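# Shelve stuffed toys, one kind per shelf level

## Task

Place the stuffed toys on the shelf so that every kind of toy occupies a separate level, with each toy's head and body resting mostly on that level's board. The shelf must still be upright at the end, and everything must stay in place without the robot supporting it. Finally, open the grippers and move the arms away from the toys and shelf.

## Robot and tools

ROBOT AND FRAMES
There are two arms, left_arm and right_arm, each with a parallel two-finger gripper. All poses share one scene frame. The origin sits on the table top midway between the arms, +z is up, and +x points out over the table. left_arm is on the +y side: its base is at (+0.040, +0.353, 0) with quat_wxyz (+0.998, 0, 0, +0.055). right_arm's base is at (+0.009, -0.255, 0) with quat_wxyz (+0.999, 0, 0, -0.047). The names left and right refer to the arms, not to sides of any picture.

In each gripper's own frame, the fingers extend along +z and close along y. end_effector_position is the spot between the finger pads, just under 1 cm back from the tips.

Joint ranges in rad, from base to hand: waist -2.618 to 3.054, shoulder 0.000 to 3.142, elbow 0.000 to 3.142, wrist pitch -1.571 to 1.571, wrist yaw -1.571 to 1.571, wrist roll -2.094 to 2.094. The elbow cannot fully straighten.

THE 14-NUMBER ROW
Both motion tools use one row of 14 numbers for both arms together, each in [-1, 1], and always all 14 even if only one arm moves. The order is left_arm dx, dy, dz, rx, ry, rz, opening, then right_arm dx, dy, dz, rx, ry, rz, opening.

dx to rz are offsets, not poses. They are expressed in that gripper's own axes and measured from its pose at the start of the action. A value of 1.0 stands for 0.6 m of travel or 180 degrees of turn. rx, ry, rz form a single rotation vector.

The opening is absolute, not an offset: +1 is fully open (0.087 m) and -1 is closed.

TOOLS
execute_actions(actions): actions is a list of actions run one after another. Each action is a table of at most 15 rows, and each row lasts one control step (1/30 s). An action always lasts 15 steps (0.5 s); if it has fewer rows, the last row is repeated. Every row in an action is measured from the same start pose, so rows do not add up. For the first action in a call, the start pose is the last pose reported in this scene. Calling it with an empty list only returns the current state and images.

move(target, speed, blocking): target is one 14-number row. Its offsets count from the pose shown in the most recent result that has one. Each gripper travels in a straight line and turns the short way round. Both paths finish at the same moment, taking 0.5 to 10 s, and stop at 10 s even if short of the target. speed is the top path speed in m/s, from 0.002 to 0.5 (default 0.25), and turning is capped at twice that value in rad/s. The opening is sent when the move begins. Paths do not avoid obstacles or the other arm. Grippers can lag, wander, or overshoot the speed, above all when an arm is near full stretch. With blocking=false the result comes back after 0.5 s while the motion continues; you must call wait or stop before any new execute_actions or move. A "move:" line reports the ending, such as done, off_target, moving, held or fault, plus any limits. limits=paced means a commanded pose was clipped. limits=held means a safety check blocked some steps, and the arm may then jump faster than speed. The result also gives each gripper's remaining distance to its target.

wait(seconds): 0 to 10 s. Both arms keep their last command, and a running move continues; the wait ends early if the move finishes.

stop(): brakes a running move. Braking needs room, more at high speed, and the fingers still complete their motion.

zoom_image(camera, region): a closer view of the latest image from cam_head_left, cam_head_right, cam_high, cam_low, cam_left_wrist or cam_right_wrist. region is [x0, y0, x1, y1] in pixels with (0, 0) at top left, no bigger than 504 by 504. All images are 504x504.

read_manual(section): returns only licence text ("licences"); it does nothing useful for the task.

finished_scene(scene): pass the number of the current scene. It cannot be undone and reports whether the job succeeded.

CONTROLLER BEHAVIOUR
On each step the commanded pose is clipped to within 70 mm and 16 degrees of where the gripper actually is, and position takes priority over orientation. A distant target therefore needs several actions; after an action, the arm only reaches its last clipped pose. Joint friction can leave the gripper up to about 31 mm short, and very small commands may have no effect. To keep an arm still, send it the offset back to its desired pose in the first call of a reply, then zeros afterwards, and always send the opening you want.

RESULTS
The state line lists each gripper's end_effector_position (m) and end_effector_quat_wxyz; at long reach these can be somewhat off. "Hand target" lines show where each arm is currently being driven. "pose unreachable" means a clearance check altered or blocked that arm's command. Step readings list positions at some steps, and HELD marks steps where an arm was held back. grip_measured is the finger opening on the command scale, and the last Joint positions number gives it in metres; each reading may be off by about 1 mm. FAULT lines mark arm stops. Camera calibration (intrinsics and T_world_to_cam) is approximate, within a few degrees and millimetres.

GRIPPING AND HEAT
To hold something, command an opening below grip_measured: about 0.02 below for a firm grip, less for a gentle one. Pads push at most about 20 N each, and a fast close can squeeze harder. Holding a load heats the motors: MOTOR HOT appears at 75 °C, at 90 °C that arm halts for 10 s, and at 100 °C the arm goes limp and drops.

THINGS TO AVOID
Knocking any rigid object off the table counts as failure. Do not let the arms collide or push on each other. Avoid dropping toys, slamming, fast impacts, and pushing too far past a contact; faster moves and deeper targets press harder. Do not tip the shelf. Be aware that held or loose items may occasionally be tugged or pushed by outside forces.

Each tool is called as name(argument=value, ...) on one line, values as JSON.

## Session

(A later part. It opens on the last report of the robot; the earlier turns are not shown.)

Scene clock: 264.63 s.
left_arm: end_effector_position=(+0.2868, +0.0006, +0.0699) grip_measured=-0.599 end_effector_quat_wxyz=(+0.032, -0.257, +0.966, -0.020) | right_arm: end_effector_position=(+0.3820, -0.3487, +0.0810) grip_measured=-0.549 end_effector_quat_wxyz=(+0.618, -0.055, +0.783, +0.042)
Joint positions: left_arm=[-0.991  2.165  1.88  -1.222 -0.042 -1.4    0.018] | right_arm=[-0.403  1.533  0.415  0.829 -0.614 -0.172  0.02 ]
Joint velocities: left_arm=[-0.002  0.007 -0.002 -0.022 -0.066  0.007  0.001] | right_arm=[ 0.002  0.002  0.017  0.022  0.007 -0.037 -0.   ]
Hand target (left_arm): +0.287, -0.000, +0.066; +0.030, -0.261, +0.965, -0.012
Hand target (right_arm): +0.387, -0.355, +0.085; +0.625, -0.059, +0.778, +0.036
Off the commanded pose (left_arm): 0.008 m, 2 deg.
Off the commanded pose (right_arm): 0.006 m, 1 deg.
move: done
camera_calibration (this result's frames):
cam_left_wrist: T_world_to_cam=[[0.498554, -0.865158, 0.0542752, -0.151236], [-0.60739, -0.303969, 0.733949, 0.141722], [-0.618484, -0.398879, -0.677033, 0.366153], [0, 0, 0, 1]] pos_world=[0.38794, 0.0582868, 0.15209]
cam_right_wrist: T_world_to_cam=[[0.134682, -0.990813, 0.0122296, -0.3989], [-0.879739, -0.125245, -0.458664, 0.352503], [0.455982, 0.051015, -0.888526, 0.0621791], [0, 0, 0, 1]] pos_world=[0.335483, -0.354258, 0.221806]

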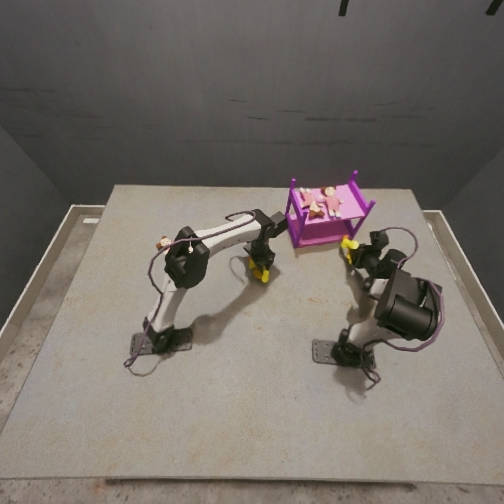

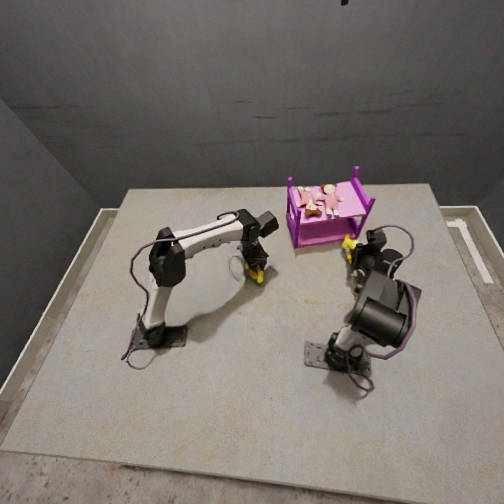

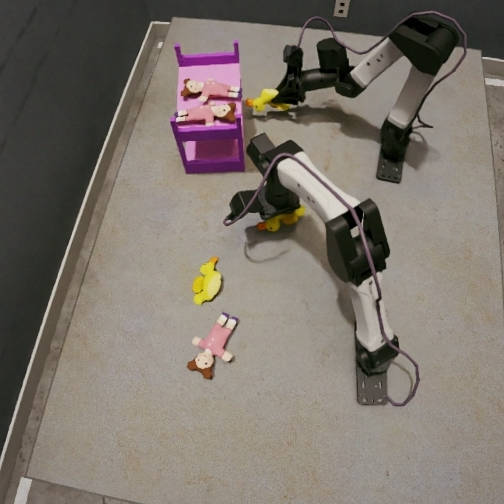

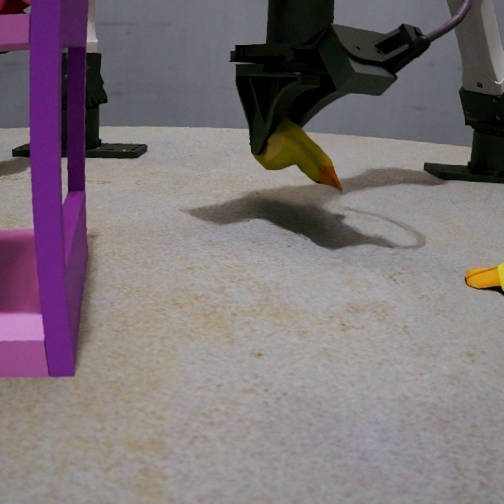

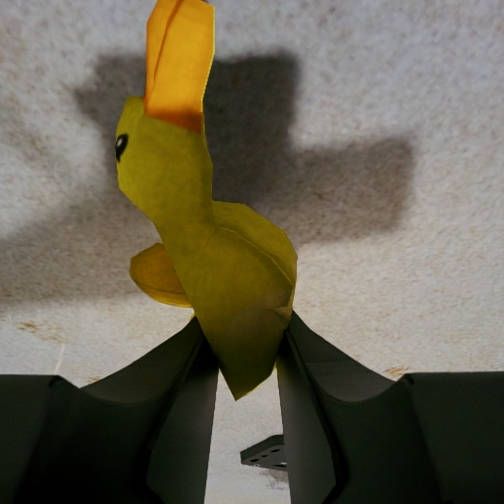

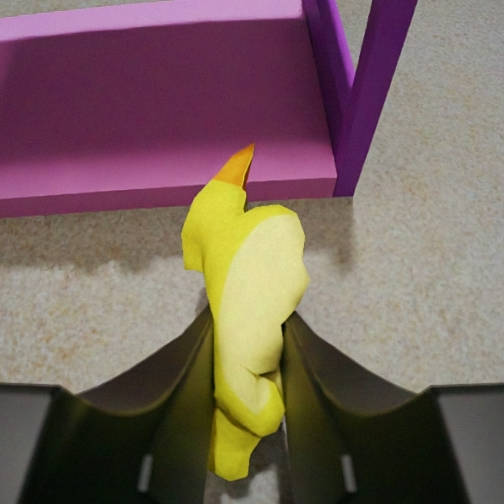

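move(target=[0.03,0,0.095,0,0,0,-0.6,-0.024,0.01,0.208,0,-0.03,0,-0.55], speed=0.15)

Scene clock: 269.70 s.
left_arm: end_effector_position=(+0.2805, -0.0126, +0.0279) grip_measured=-0.599 end_effector_quat_wxyz=(+0.037, -0.256, +0.965, -0.035) | right_arm: end_effector_position=(+0.4965, -0.3253, +0.0625) grip_measured=-0.549 end_effector_quat_wxyz=(+0.648, -0.050, +0.759, +0.045)
Joint positions: left_arm=[-1.021  2.182  1.737 -1.033 -0.042 -1.428  0.018] | right_arm=[-0.187  1.98   0.743  1.066 -0.411 -0.065  0.02 ]
Joint velocities: left_arm=[-0.007 -0.007 -0.002 -0.022  0.007 -0.007 -0.   ] | right_arm=[-0.012 -0.022 -0.002  0.007  0.007  0.022 -0.   ]
Hand target (left_arm): +0.275, -0.010, +0.013; +0.032, -0.257, +0.966, -0.020
Hand target (right_arm): +0.504, -0.323, +0.065; +0.655, -0.051, +0.752, +0.046
Off the commanded pose (left_arm): 0.017 m, 2 deg.
Off the commanded pose (right_arm): 0.009 m, 1 deg.
move: off_target (left_arm)
camera_calibration (this result's frames):
cam_left_wrist: T_world_to_cam=[[0.495256, -0.864571, 0.0850793, -0.157095], [-0.620981, -0.28382, 0.730636, 0.168866], [-0.60754, -0.414685, -0.677445, 0.325223], [0, 0, 0, 1]] pos_world=[0.380251, 0.0469729, 0.110307]
cam_right_wrist: T_world_to_cam=[[0.131164, -0.991347, 0.00528627, -0.38894], [-0.842759, -0.114309, -0.526013, 0.437127], [0.522066, 0.0645388, -0.85046, -0.0384399], [0, 0, 0, 1]] pos_world=[0.439476, -0.333126, 0.199299]

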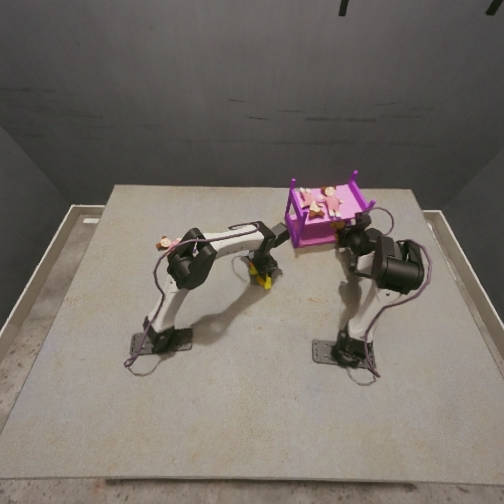

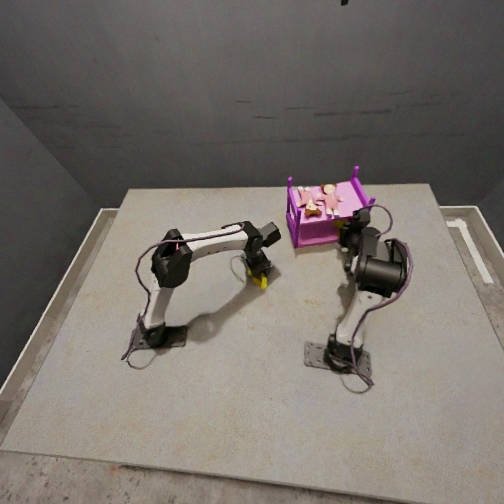

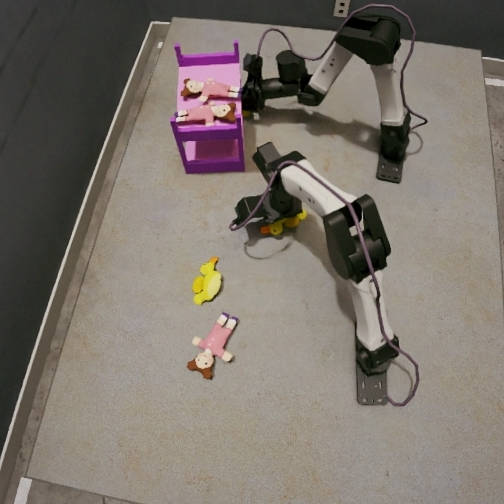

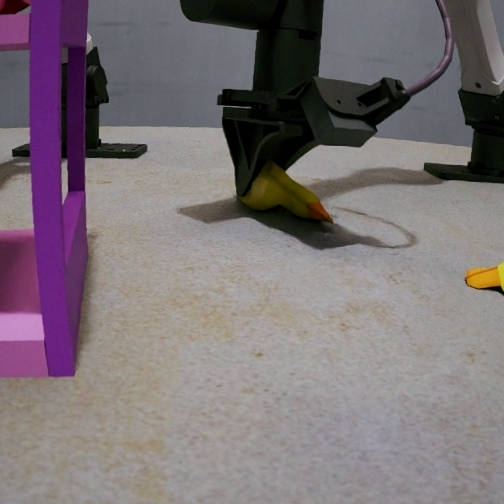

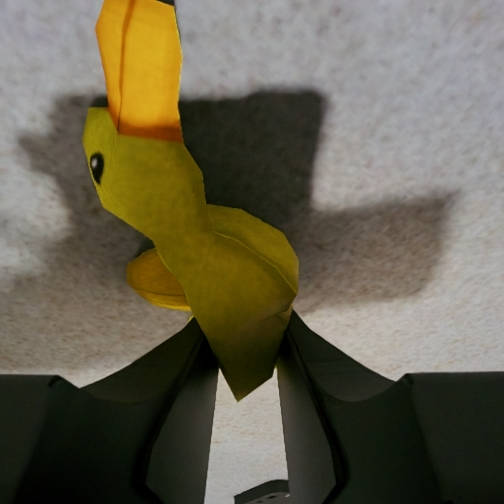

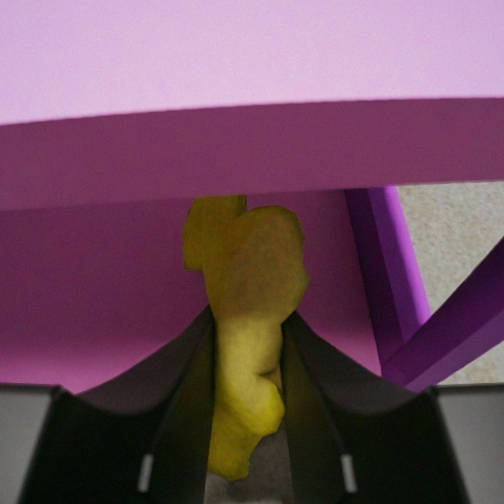

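move(target=[0,0,0,0,0,0,1,0.012,-0.01,0.06,0,-0.045,0,-0.55], speed=0.08)

Scene clock: 274.50 s.
left_arm: end_effector_position=(+0.2805, -0.0127, +0.0279) grip_measured=+0.991 end_effector_quat_wxyz=(+0.037, -0.256, +0.965, -0.035) | right_arm: end_effector_position=(+0.5249, -0.3317, +0.0526) grip_measured=-0.550 end_effector_quat_wxyz=(+0.698, -0.046, +0.713, +0.045)
Joint positions: left_arm=[-1.021  2.182  1.737 -1.032 -0.042 -1.429  0.087] | right_arm=[-0.187  2.196  0.826  1.347 -0.409 -0.008  0.02 ]
Joint velocities: left_arm=[-0.007  0.007 -0.007  0.066 -0.037 -0.007  0.001] | right_arm=[ 0.007  0.012 -0.007  0.007 -0.051 -0.022 -0.   ]
Hand target (left_arm): +0.280, -0.013, +0.028; +0.037, -0.256, +0.965, -0.035
Hand target (right_arm): +0.530, -0.326, +0.049; +0.700, -0.046, +0.711, +0.049
Off the commanded pose (left_arm): 0.000 m, 0 deg.
Off the commanded pose (right_arm): 0.009 m, 1 deg.
move: done
camera_calibration (this result's frames):
cam_left_wrist: T_world_to_cam=[[0.495566, -0.864354, 0.0854763, -0.157301], [-0.62103, -0.28381, 0.730598, 0.168891], [-0.607236, -0.415143, -0.677437, 0.325141], [0, 0, 0, 1]] pos_world=[0.380277, 0.0469491, 0.110316]
cam_right_wrist: T_world_to_cam=[[0.122594, -0.992427, 0.00764765, -0.394915], [-0.764522, -0.0993487, -0.636896, 0.424866], [0.632833, 0.0722327, -0.770912, -0.121088], [0, 0, 0, 1]] pos_world=[0.449862, -0.340968, 0.180267]

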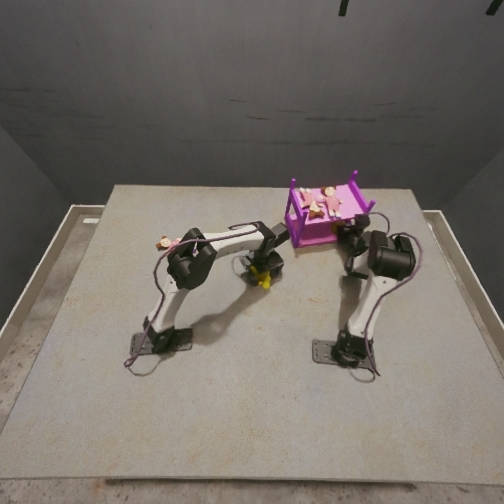

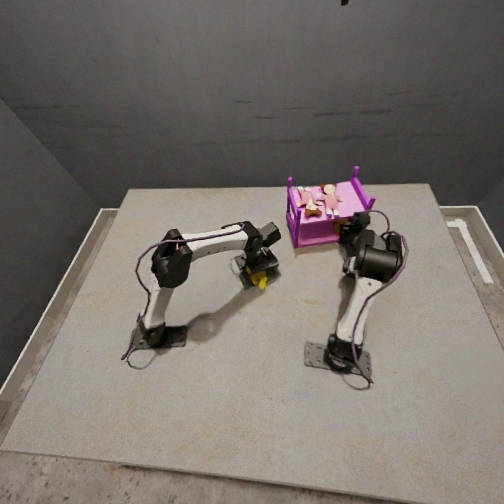

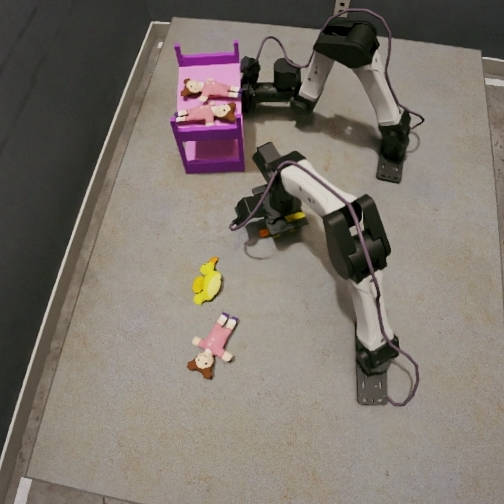

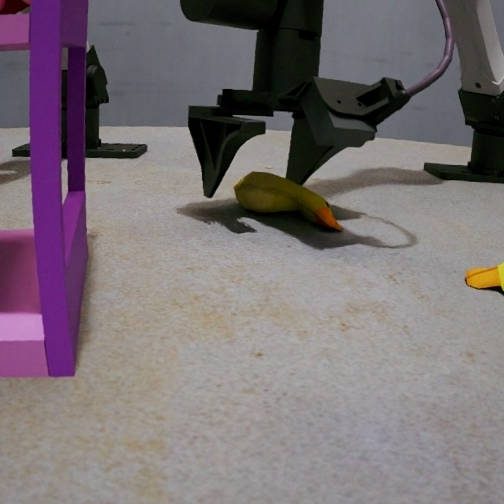

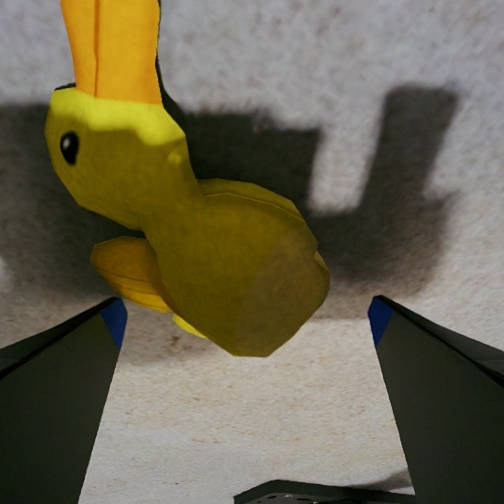

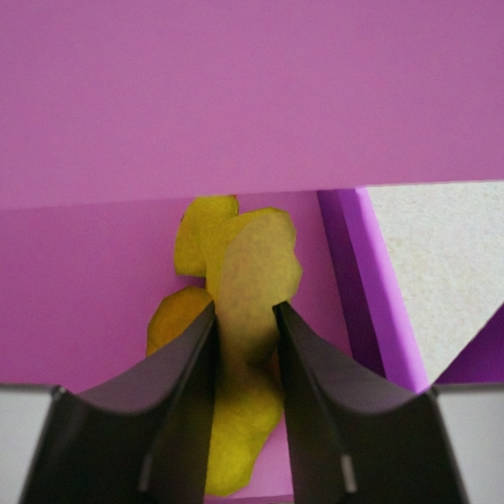

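execute_actions(actions=[[[0,0,-0.01,0,0,0,1,0,0,0,0,0,0,-0.45],[0,0,-0.02,0,0,0,1,0,0,0,0,0,0,-0.35],[0,0,-0.035,0,0,0,1,0,0,0,0,0,0,-0.25],[0,0,-0.05,0,0,0,1,0,0,0,0,0,0,-0.15],[0,0,-0.065,0,0,0,1,0,0,0,0,0,0,-0.05],[0,0,-0.08,0,0,0,1,0,0,0,0,0,0,0.05],[0,0,-0.095,0,0,0,1,0,0,0,0,0,0,0.15],[0,0,-0.11,0,0,0,1,0,0,0,0,0,0,0.15]]])

move(target=[-0.1,0.2,0,0,0,0.2,1,-0.04,0,-0.2,0,0.05,0,0.15], speed=0.2)

Scene clock: 279.37 s.
left_arm: end_effector_position=(+0.2828, -0.0156, +0.0994) grip_measured=+0.991 end_effector_quat_wxyz=(+0.048, -0.256, +0.963, -0.061) | right_arm: end_effector_position=(+0.5248, -0.3305, +0.0528) grip_measured=+0.150 end_effector_quat_wxyz=(+0.699, -0.048, +0.712, +0.048)
Joint positions: left_arm=[-1.021  2.112  1.907 -1.215 -0.042 -1.429  0.087] | right_arm=[-0.187  2.196  0.826  1.349 -0.416 -0.007  0.05 ]
Joint velocities: left_arm=[-0.002 -0.007  0.007 -0.183  0.095 -0.022  0.001] | right_arm=[-0.002  0.007  0.017 -0.022  0.022 -0.037 -0.001]
Hand target (left_arm): +0.275, -0.009, +0.094; +0.038, -0.256, +0.965, -0.036
Hand target (right_arm): +0.525, -0.332, +0.053; +0.698, -0.045, +0.713, +0.045
Off the commanded pose (left_arm): 0.012 m, 3 deg.
Off the commanded pose (right_arm): 0.001 m, 0 deg.
Step readings (end_effector_position):
0: left_arm (+0.2805, -0.0127, +0.0279) | right_arm (+0.5250, -0.3317, +0.0528)
1: left_arm (+0.2805, -0.0126, +0.0279) | right_arm (+0.5250, -0.3317, +0.0528)
2: left_arm (+0.2800, -0.0120, +0.0278) | right_arm (+0.5250, -0.3317, +0.0528)
4: left_arm (+0.2786, -0.0102, +0.0313) | right_arm (+0.5250, -0.3317, +0.0528)
8: left_arm (+0.2801, -0.0122, +0.0595) | right_arm (+0.5248, -0.3305, +0.0528)
15: end_effector_position above
camera_calibration (this result's frames):
cam_left_wrist: T_world_to_cam=[[0.491648, -0.859299, 0.141022, -0.171394], [-0.646133, -0.251421, 0.720625, 0.125785], [-0.583776, -0.445412, -0.678832, 0.366809], [0, 0, 0, 1]] pos_world=[0.379674, 0.0477276, 0.182528]
cam_right_wrist: T_world_to_cam=[[0.129374, -0.991572, 0.00681902, -0.396915], [-0.763195, -0.103963, -0.63775, 0.422837], [0.633084, 0.077304, -0.770213, -0.119459], [0, 0, 0, 1]] pos_world=[0.449685, -0.340376, 0.180362]

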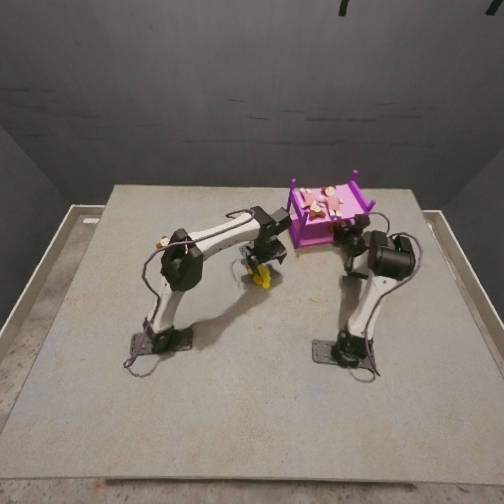

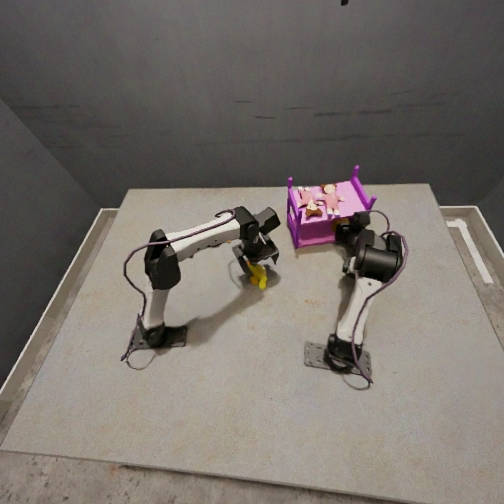

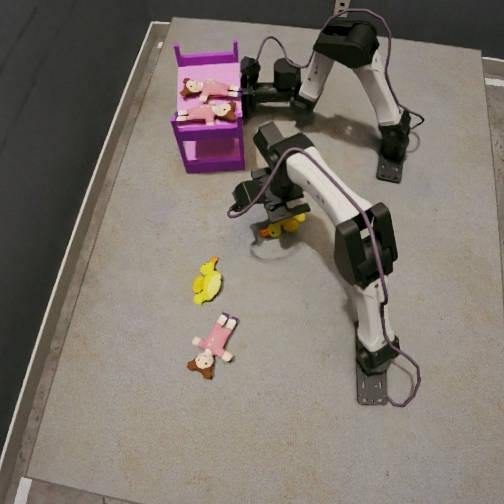

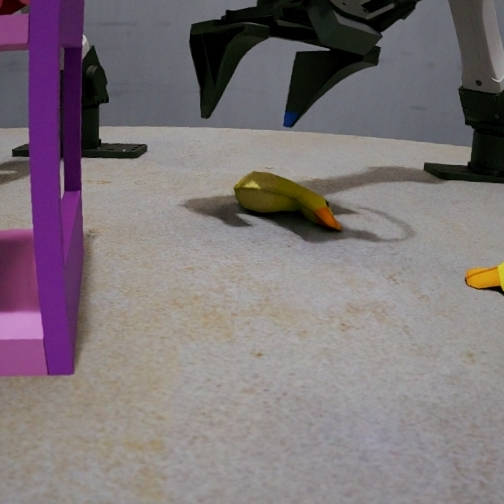

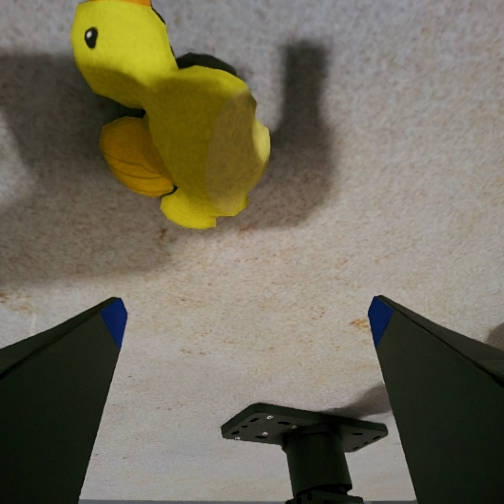

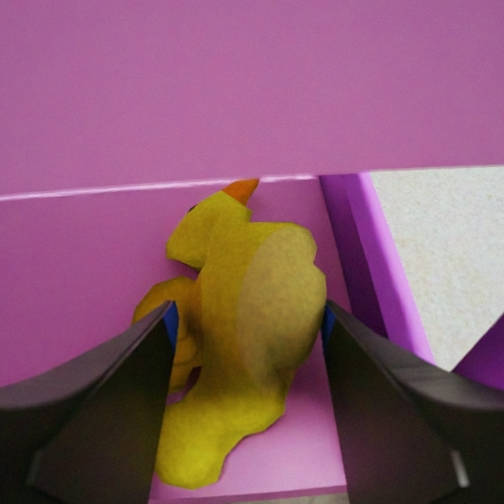

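Scene clock: 281.57 s.
left_arm: end_effector_position=(+0.2807, +0.1130, +0.0895) grip_measured=+0.991 end_effector_quat_wxyz=(+0.071, +0.052, +0.995, -0.042) | right_arm: end_effector_position=(+0.4148, -0.3479, +0.0827) grip_measured=+0.150 end_effector_quat_wxyz=(+0.644, -0.055, +0.762, +0.043)
Joint positions: left_arm=[-0.835  1.804  1.451 -1.053 -0.023 -0.618  0.087] | right_arm=[-0.353  1.691  0.482  1.01  -0.577 -0.115  0.05 ]
Joint velocities: left_arm=[-0.002  0.012  0.002  0.051 -0.007  0.081 -0.   ] | right_arm=[ 0.007  0.007  0.007 -0.022  0.007 -0.081  0.   ]
Hand target (left_arm): +0.277, +0.118, +0.086; +0.065, +0.054, +0.996, -0.041
Hand target (right_arm): +0.407, -0.349, +0.081; +0.640, -0.053, +0.766, +0.043
Off the commanded pose (left_arm): 0.008 m, 1 deg.
Off the commanded pose (right_arm): 0.009 m, 1 deg.
move: done
camera_calibration (this result's frames):
cam_left_wrist: T_world_to_cam=[[-0.105848, -0.991533, 0.0752184, 0.130099], [-0.735299, 0.128969, 0.665358, 0.150904], [-0.669426, 0.0151187, -0.742725, 0.393882], [0, 0, 0, 1]] pos_world=[0.388405, 0.10358, 0.182355]
cam_right_wrist: T_world_to_cam=[[0.135641, -0.990659, 0.0140385, -0.403007], [-0.846793, -0.123275, -0.51744, 0.374168], [0.514337, 0.0582981, -0.855604, 0.0242418], [0, 0, 0, 1]] pos_world=[0.359039, -0.35453, 0.220009]

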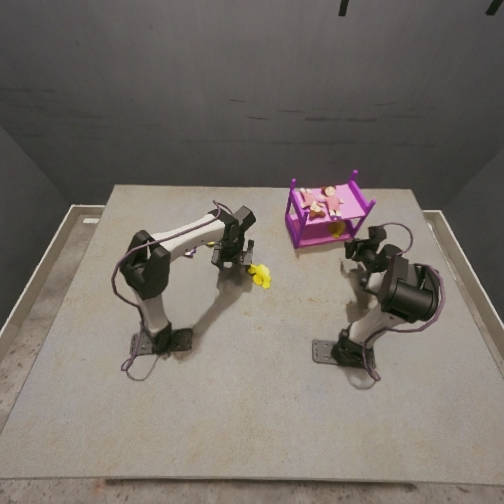

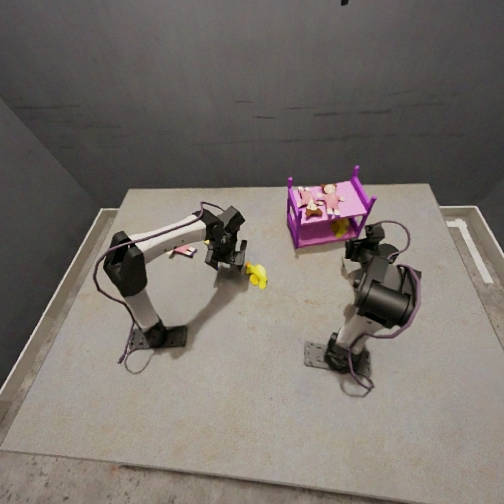

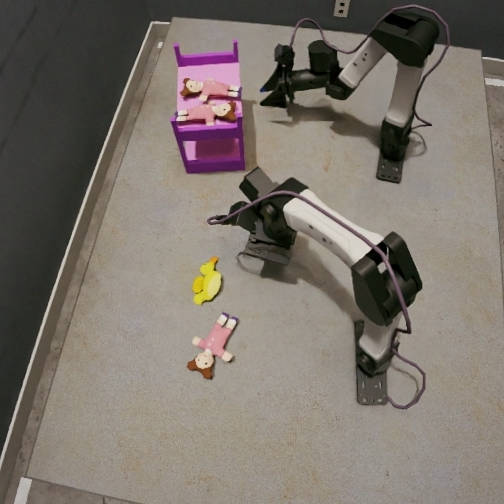

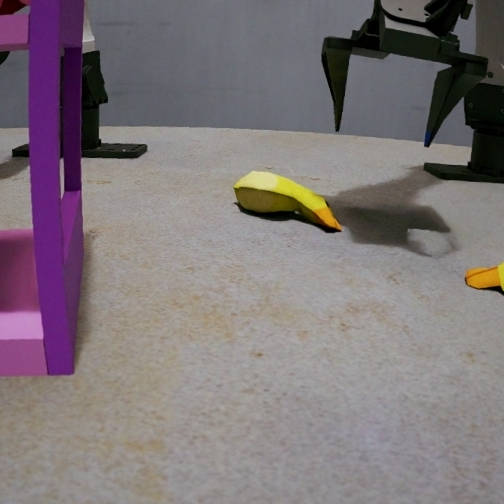

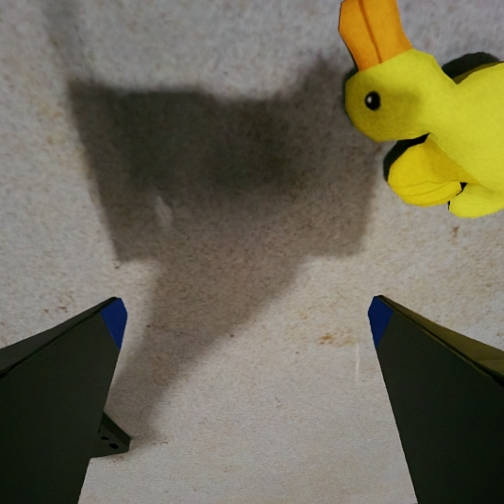

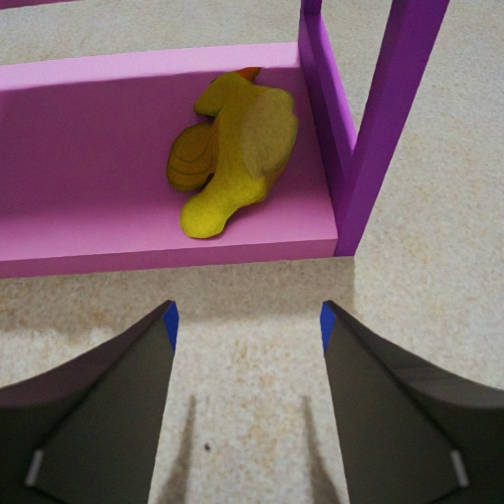

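move(target=[-0.255,0.223,0.012,0.021,0.056,0.538,1,0.004,0.6,-0.162,-0.1425,0.111,-0.0495,1], speed=0.4)

Scene clock: 297.73 s.
left_arm: end_effector_position=(+0.4450, +0.2270, +0.0992) grip_measured=+0.991 end_effector_quat_wxyz=(+0.008, +0.782, +0.624, +0.005) | right_arm: end_effector_position=(+0.2664, -0.0057, +0.1061) grip_measured=+1.000 end_effector_quat_wxyz=(+0.489, -0.255, +0.818, +0.162)
Joint positions: left_arm=[-0.508  2.189  2.029 -1.391 -0.     1.396  0.087] | right_arm=[0.951 1.218 0.568 0.149 0.206 0.129 0.087]
Joint velocities: left_arm=[ 0.027 -0.002  0.012  0.022 -0.022  0.022 -0.002] | right_arm=[-0.007  0.012  0.007 -0.051 -0.007  0.007  0.   ]
Hand target (left_arm): +0.447, +0.230, +0.094; -0.002, +0.783, +0.622, +0.004
Hand target (right_arm): +0.266, -0.002, +0.103; +0.481, -0.258, +0.823, +0.159
Off the commanded pose (left_arm): 0.006 m, 1 deg.
Off the commanded pose (right_arm): 0.012 m, 2 deg.
move: off_target (right_arm)
camera_calibration (this result's frames):
cam_left_wrist: T_world_to_cam=[[-0.975698, 0.218184, -0.0202442, 0.381728], [0.124862, 0.629527, 0.76688, -0.255859], [0.180065, 0.745715, -0.641471, -0.0446037], [0, 0, 0, 1]] pos_world=[0.41243, 0.111045, 0.175329]
cam_right_wrist: T_world_to_cam=[[0.575587, -0.817722, -0.00557406, -0.158412], [-0.798348, -0.560448, -0.220317, 0.255881], [0.177034, 0.131262, -0.975412, 0.203674], [0, 0, 0, 1]] pos_world=[0.259404, -0.0128636, 0.254158]

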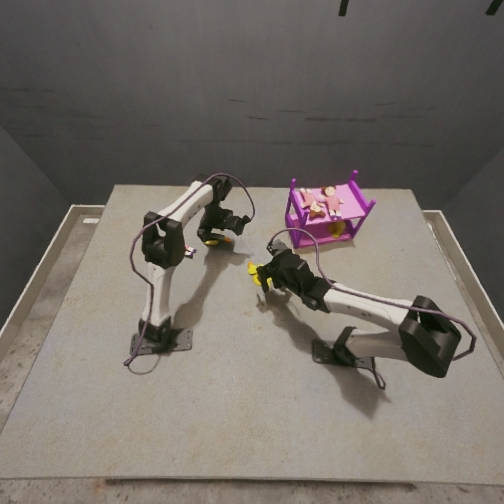

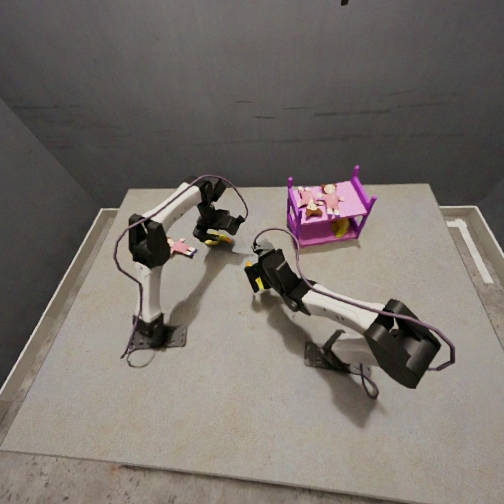

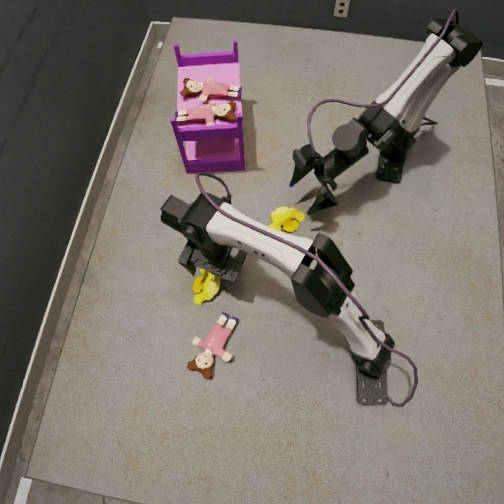

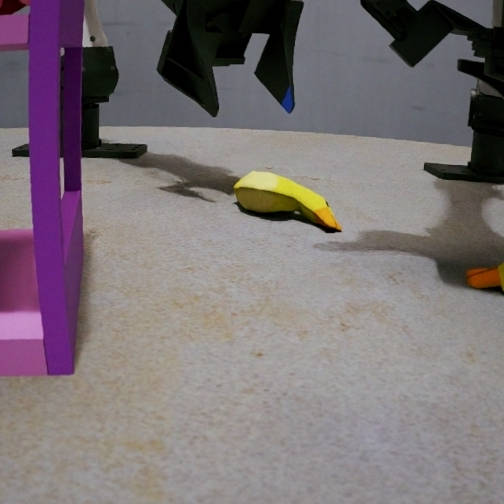

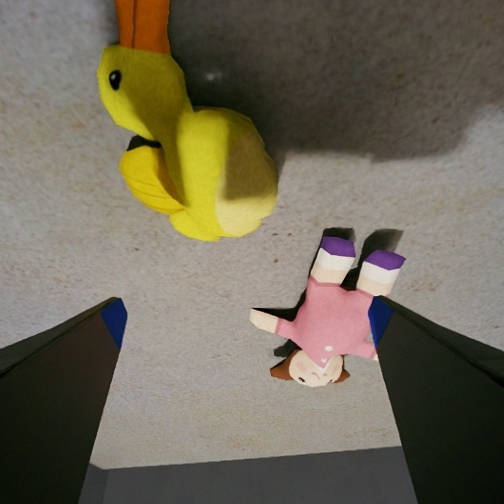

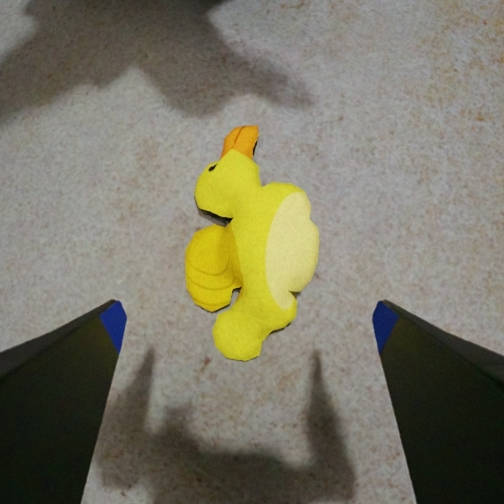

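move(target=[0.013,0.028,0.152,0,0,0,1,0.127,-0.012,0.12,0,0,0,1], speed=0.2)

Scene clock: 304.87 s.
left_arm: end_effector_position=(+0.4680, +0.2254, +0.0209) grip_measured=+0.991 end_effector_quat_wxyz=(+0.019, +0.781, +0.624, +0.013) | right_arm: end_effector_position=(+0.2956, +0.0153, +0.0196) grip_measured=+1.000 end_effector_quat_wxyz=(+0.505, -0.251, +0.808, +0.169)
Joint positions: left_arm=[-0.493  2.277  1.862 -1.11  -0.004  1.411  0.087] | right_arm=[0.92  1.683 0.458 0.769 0.182 0.111 0.087]
Joint velocities: left_arm=[-0.002  0.002 -0.022  0.037  0.037  0.081 -0.   ] | right_arm=[-0.007  0.007 -0.017  0.051 -0.066 -0.051  0.   ]
Hand target (left_arm): +0.465, +0.229, +0.008; +0.008, +0.782, +0.624, +0.005
Hand target (right_arm): +0.291, +0.006, +0.004; +0.489, -0.255, +0.819, +0.162
Off the commanded pose (left_arm): 0.014 m, 2 deg.
Off the commanded pose (right_arm): 0.018 m, 2 deg.
move: off_target (left_arm, right_arm)
camera_calibration (this result's frames):
cam_left_wrist: T_world_to_cam=[[-0.975024, 0.217111, -0.0467993, 0.403419], [0.104539, 0.634541, 0.765787, -0.189292], [0.195957, 0.741769, -0.641389, -0.104354], [0, 0, 0, 1]] pos_world=[0.433581, 0.109933, 0.0969054]
cam_right_wrist: T_world_to_cam=[[0.576094, -0.817321, -0.0101031, -0.158574], [-0.790728, -0.554134, -0.260165, 0.270306], [0.20704, 0.157868, -0.965511, 0.101892], [0, 0, 0, 1]] pos_world=[0.283997, 0.00409446, 0.167099]

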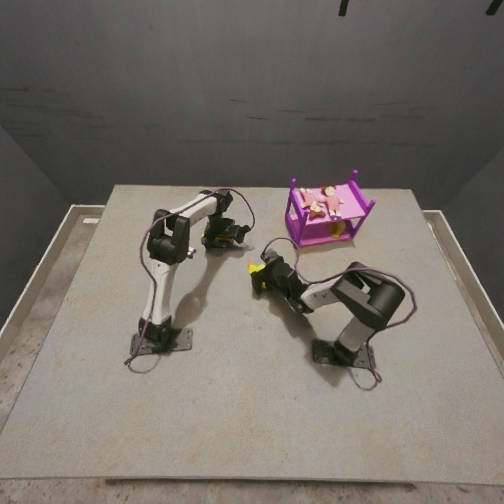

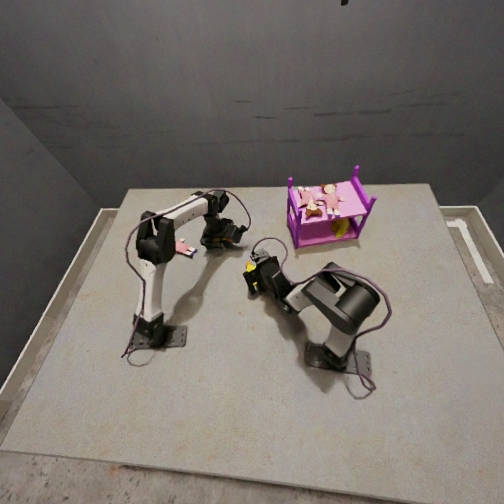

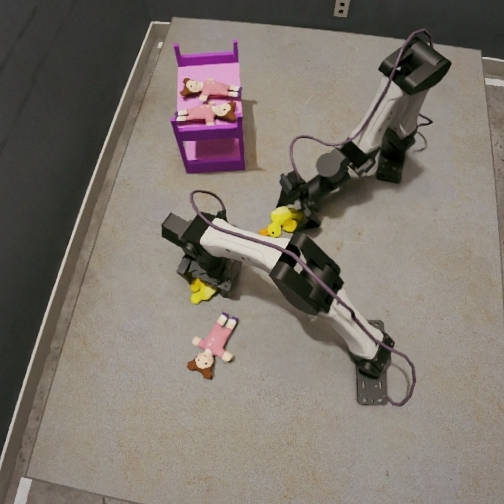

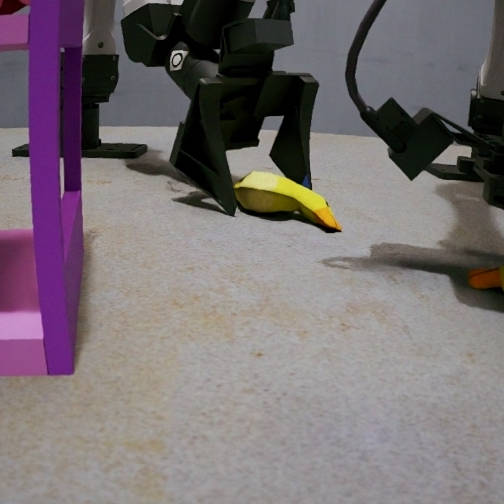

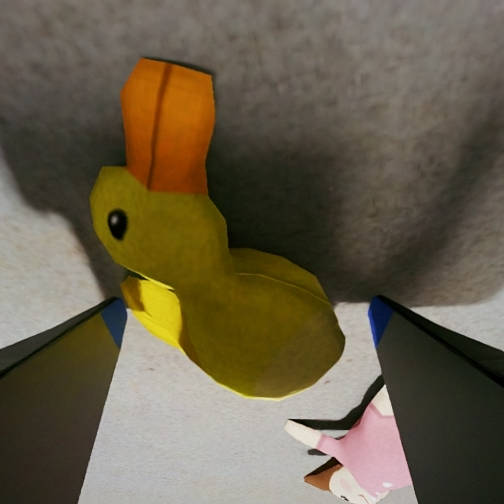

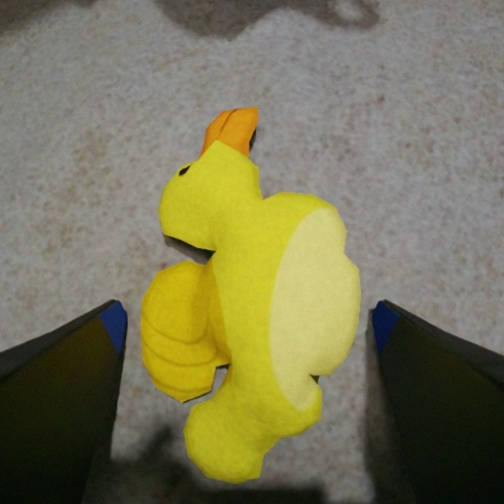

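execute_actions(actions=[])

Scene clock: 317.43 s.
left_arm: end_effector_position=(+0.4684, +0.2253, +0.0209) grip_measured=+0.991 end_effector_quat_wxyz=(+0.019, +0.781, +0.624, +0.013) | right_arm: end_effector_position=(+0.2954, +0.0157, +0.0198) grip_measured=+1.000 end_effector_quat_wxyz=(+0.505, -0.252, +0.808, +0.171)
Joint positions: left_arm=[-0.493  2.277  1.862 -1.108 -0.004  1.411  0.087] | right_arm=[0.92  1.683 0.457 0.771 0.179 0.111 0.087]
Joint velocities: left_arm=[-0.007 -0.007  0.002  0.007 -0.007  0.022 -0.   ] | right_arm=[-0.002 -0.017 -0.017 -0.007  0.007 -0.007  0.   ]
Hand target (left_arm): +0.465, +0.229, +0.008; +0.008, +0.782, +0.624, +0.005
Hand target (right_arm): +0.291, +0.006, +0.004; +0.489, -0.255, +0.818, +0.162
Off the commanded pose (left_arm): 0.014 m, 2 deg.
Off the commanded pose (right_arm): 0.018 m, 2 deg.
camera_calibration (this result's frames):
cam_left_wrist: T_world_to_cam=[[-0.974957, 0.217084, -0.048303, 0.403801], [0.103455, 0.634978, 0.765572, -0.18883], [0.196865, 0.741403, -0.641534, -0.104653], [0, 0, 0, 1]] pos_world=[0.433826, 0.109834, 0.0969299]
cam_right_wrist: T_world_to_cam=[[0.578052, -0.815919, -0.0114911, -0.158661], [-0.78942, -0.555602, -0.261003, 0.270046], [0.206573, 0.159944, -0.96527, 0.102118], [0, 0, 0, 1]] pos_world=[0.283799, 0.00425047, 0.167231]

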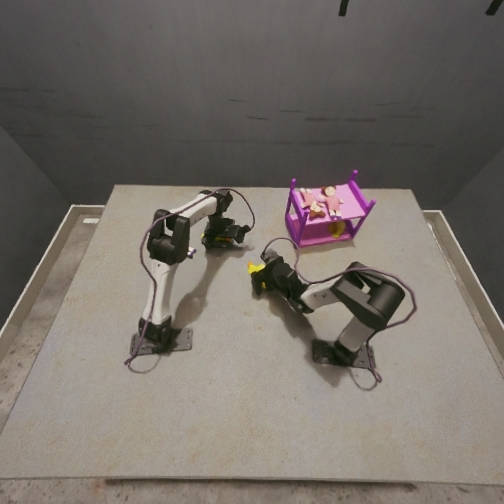

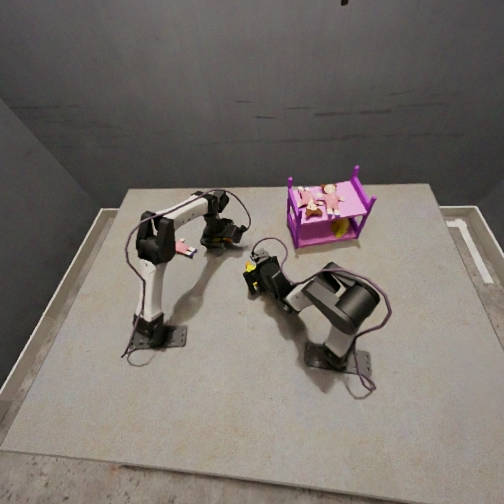

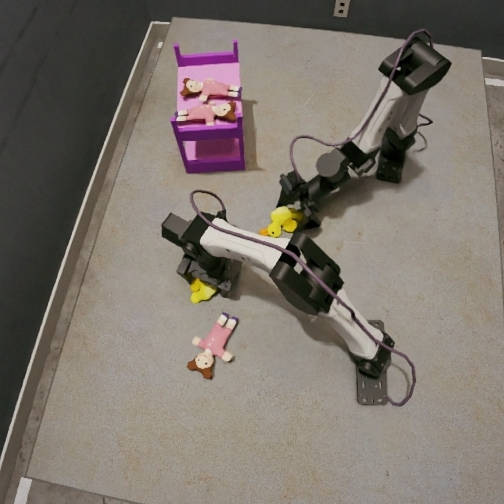

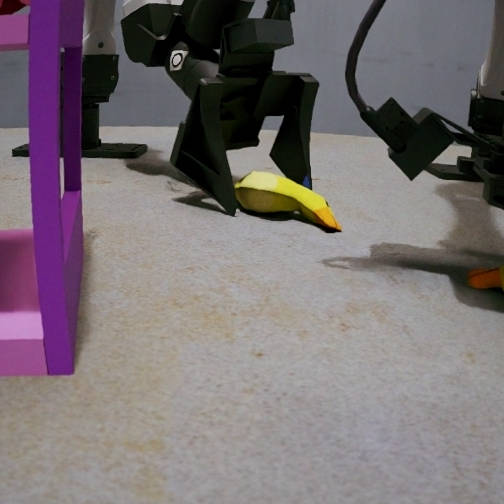

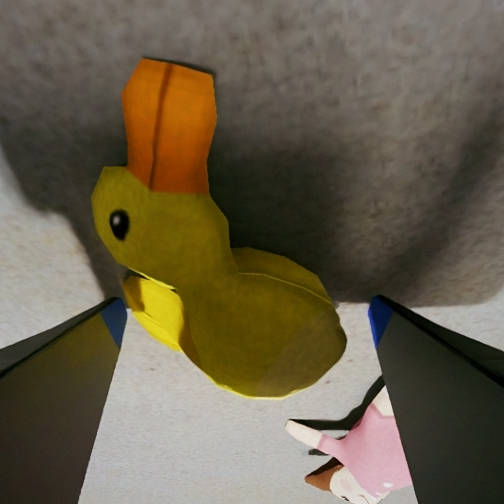

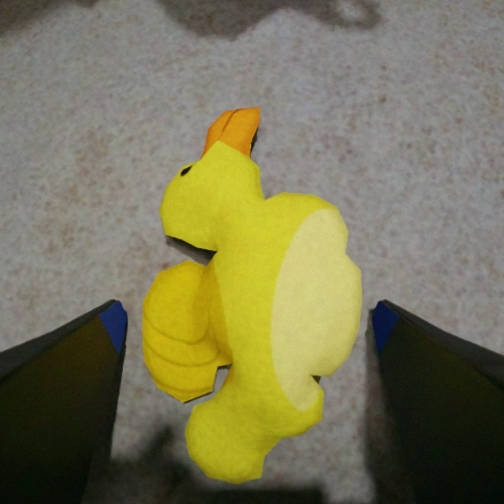

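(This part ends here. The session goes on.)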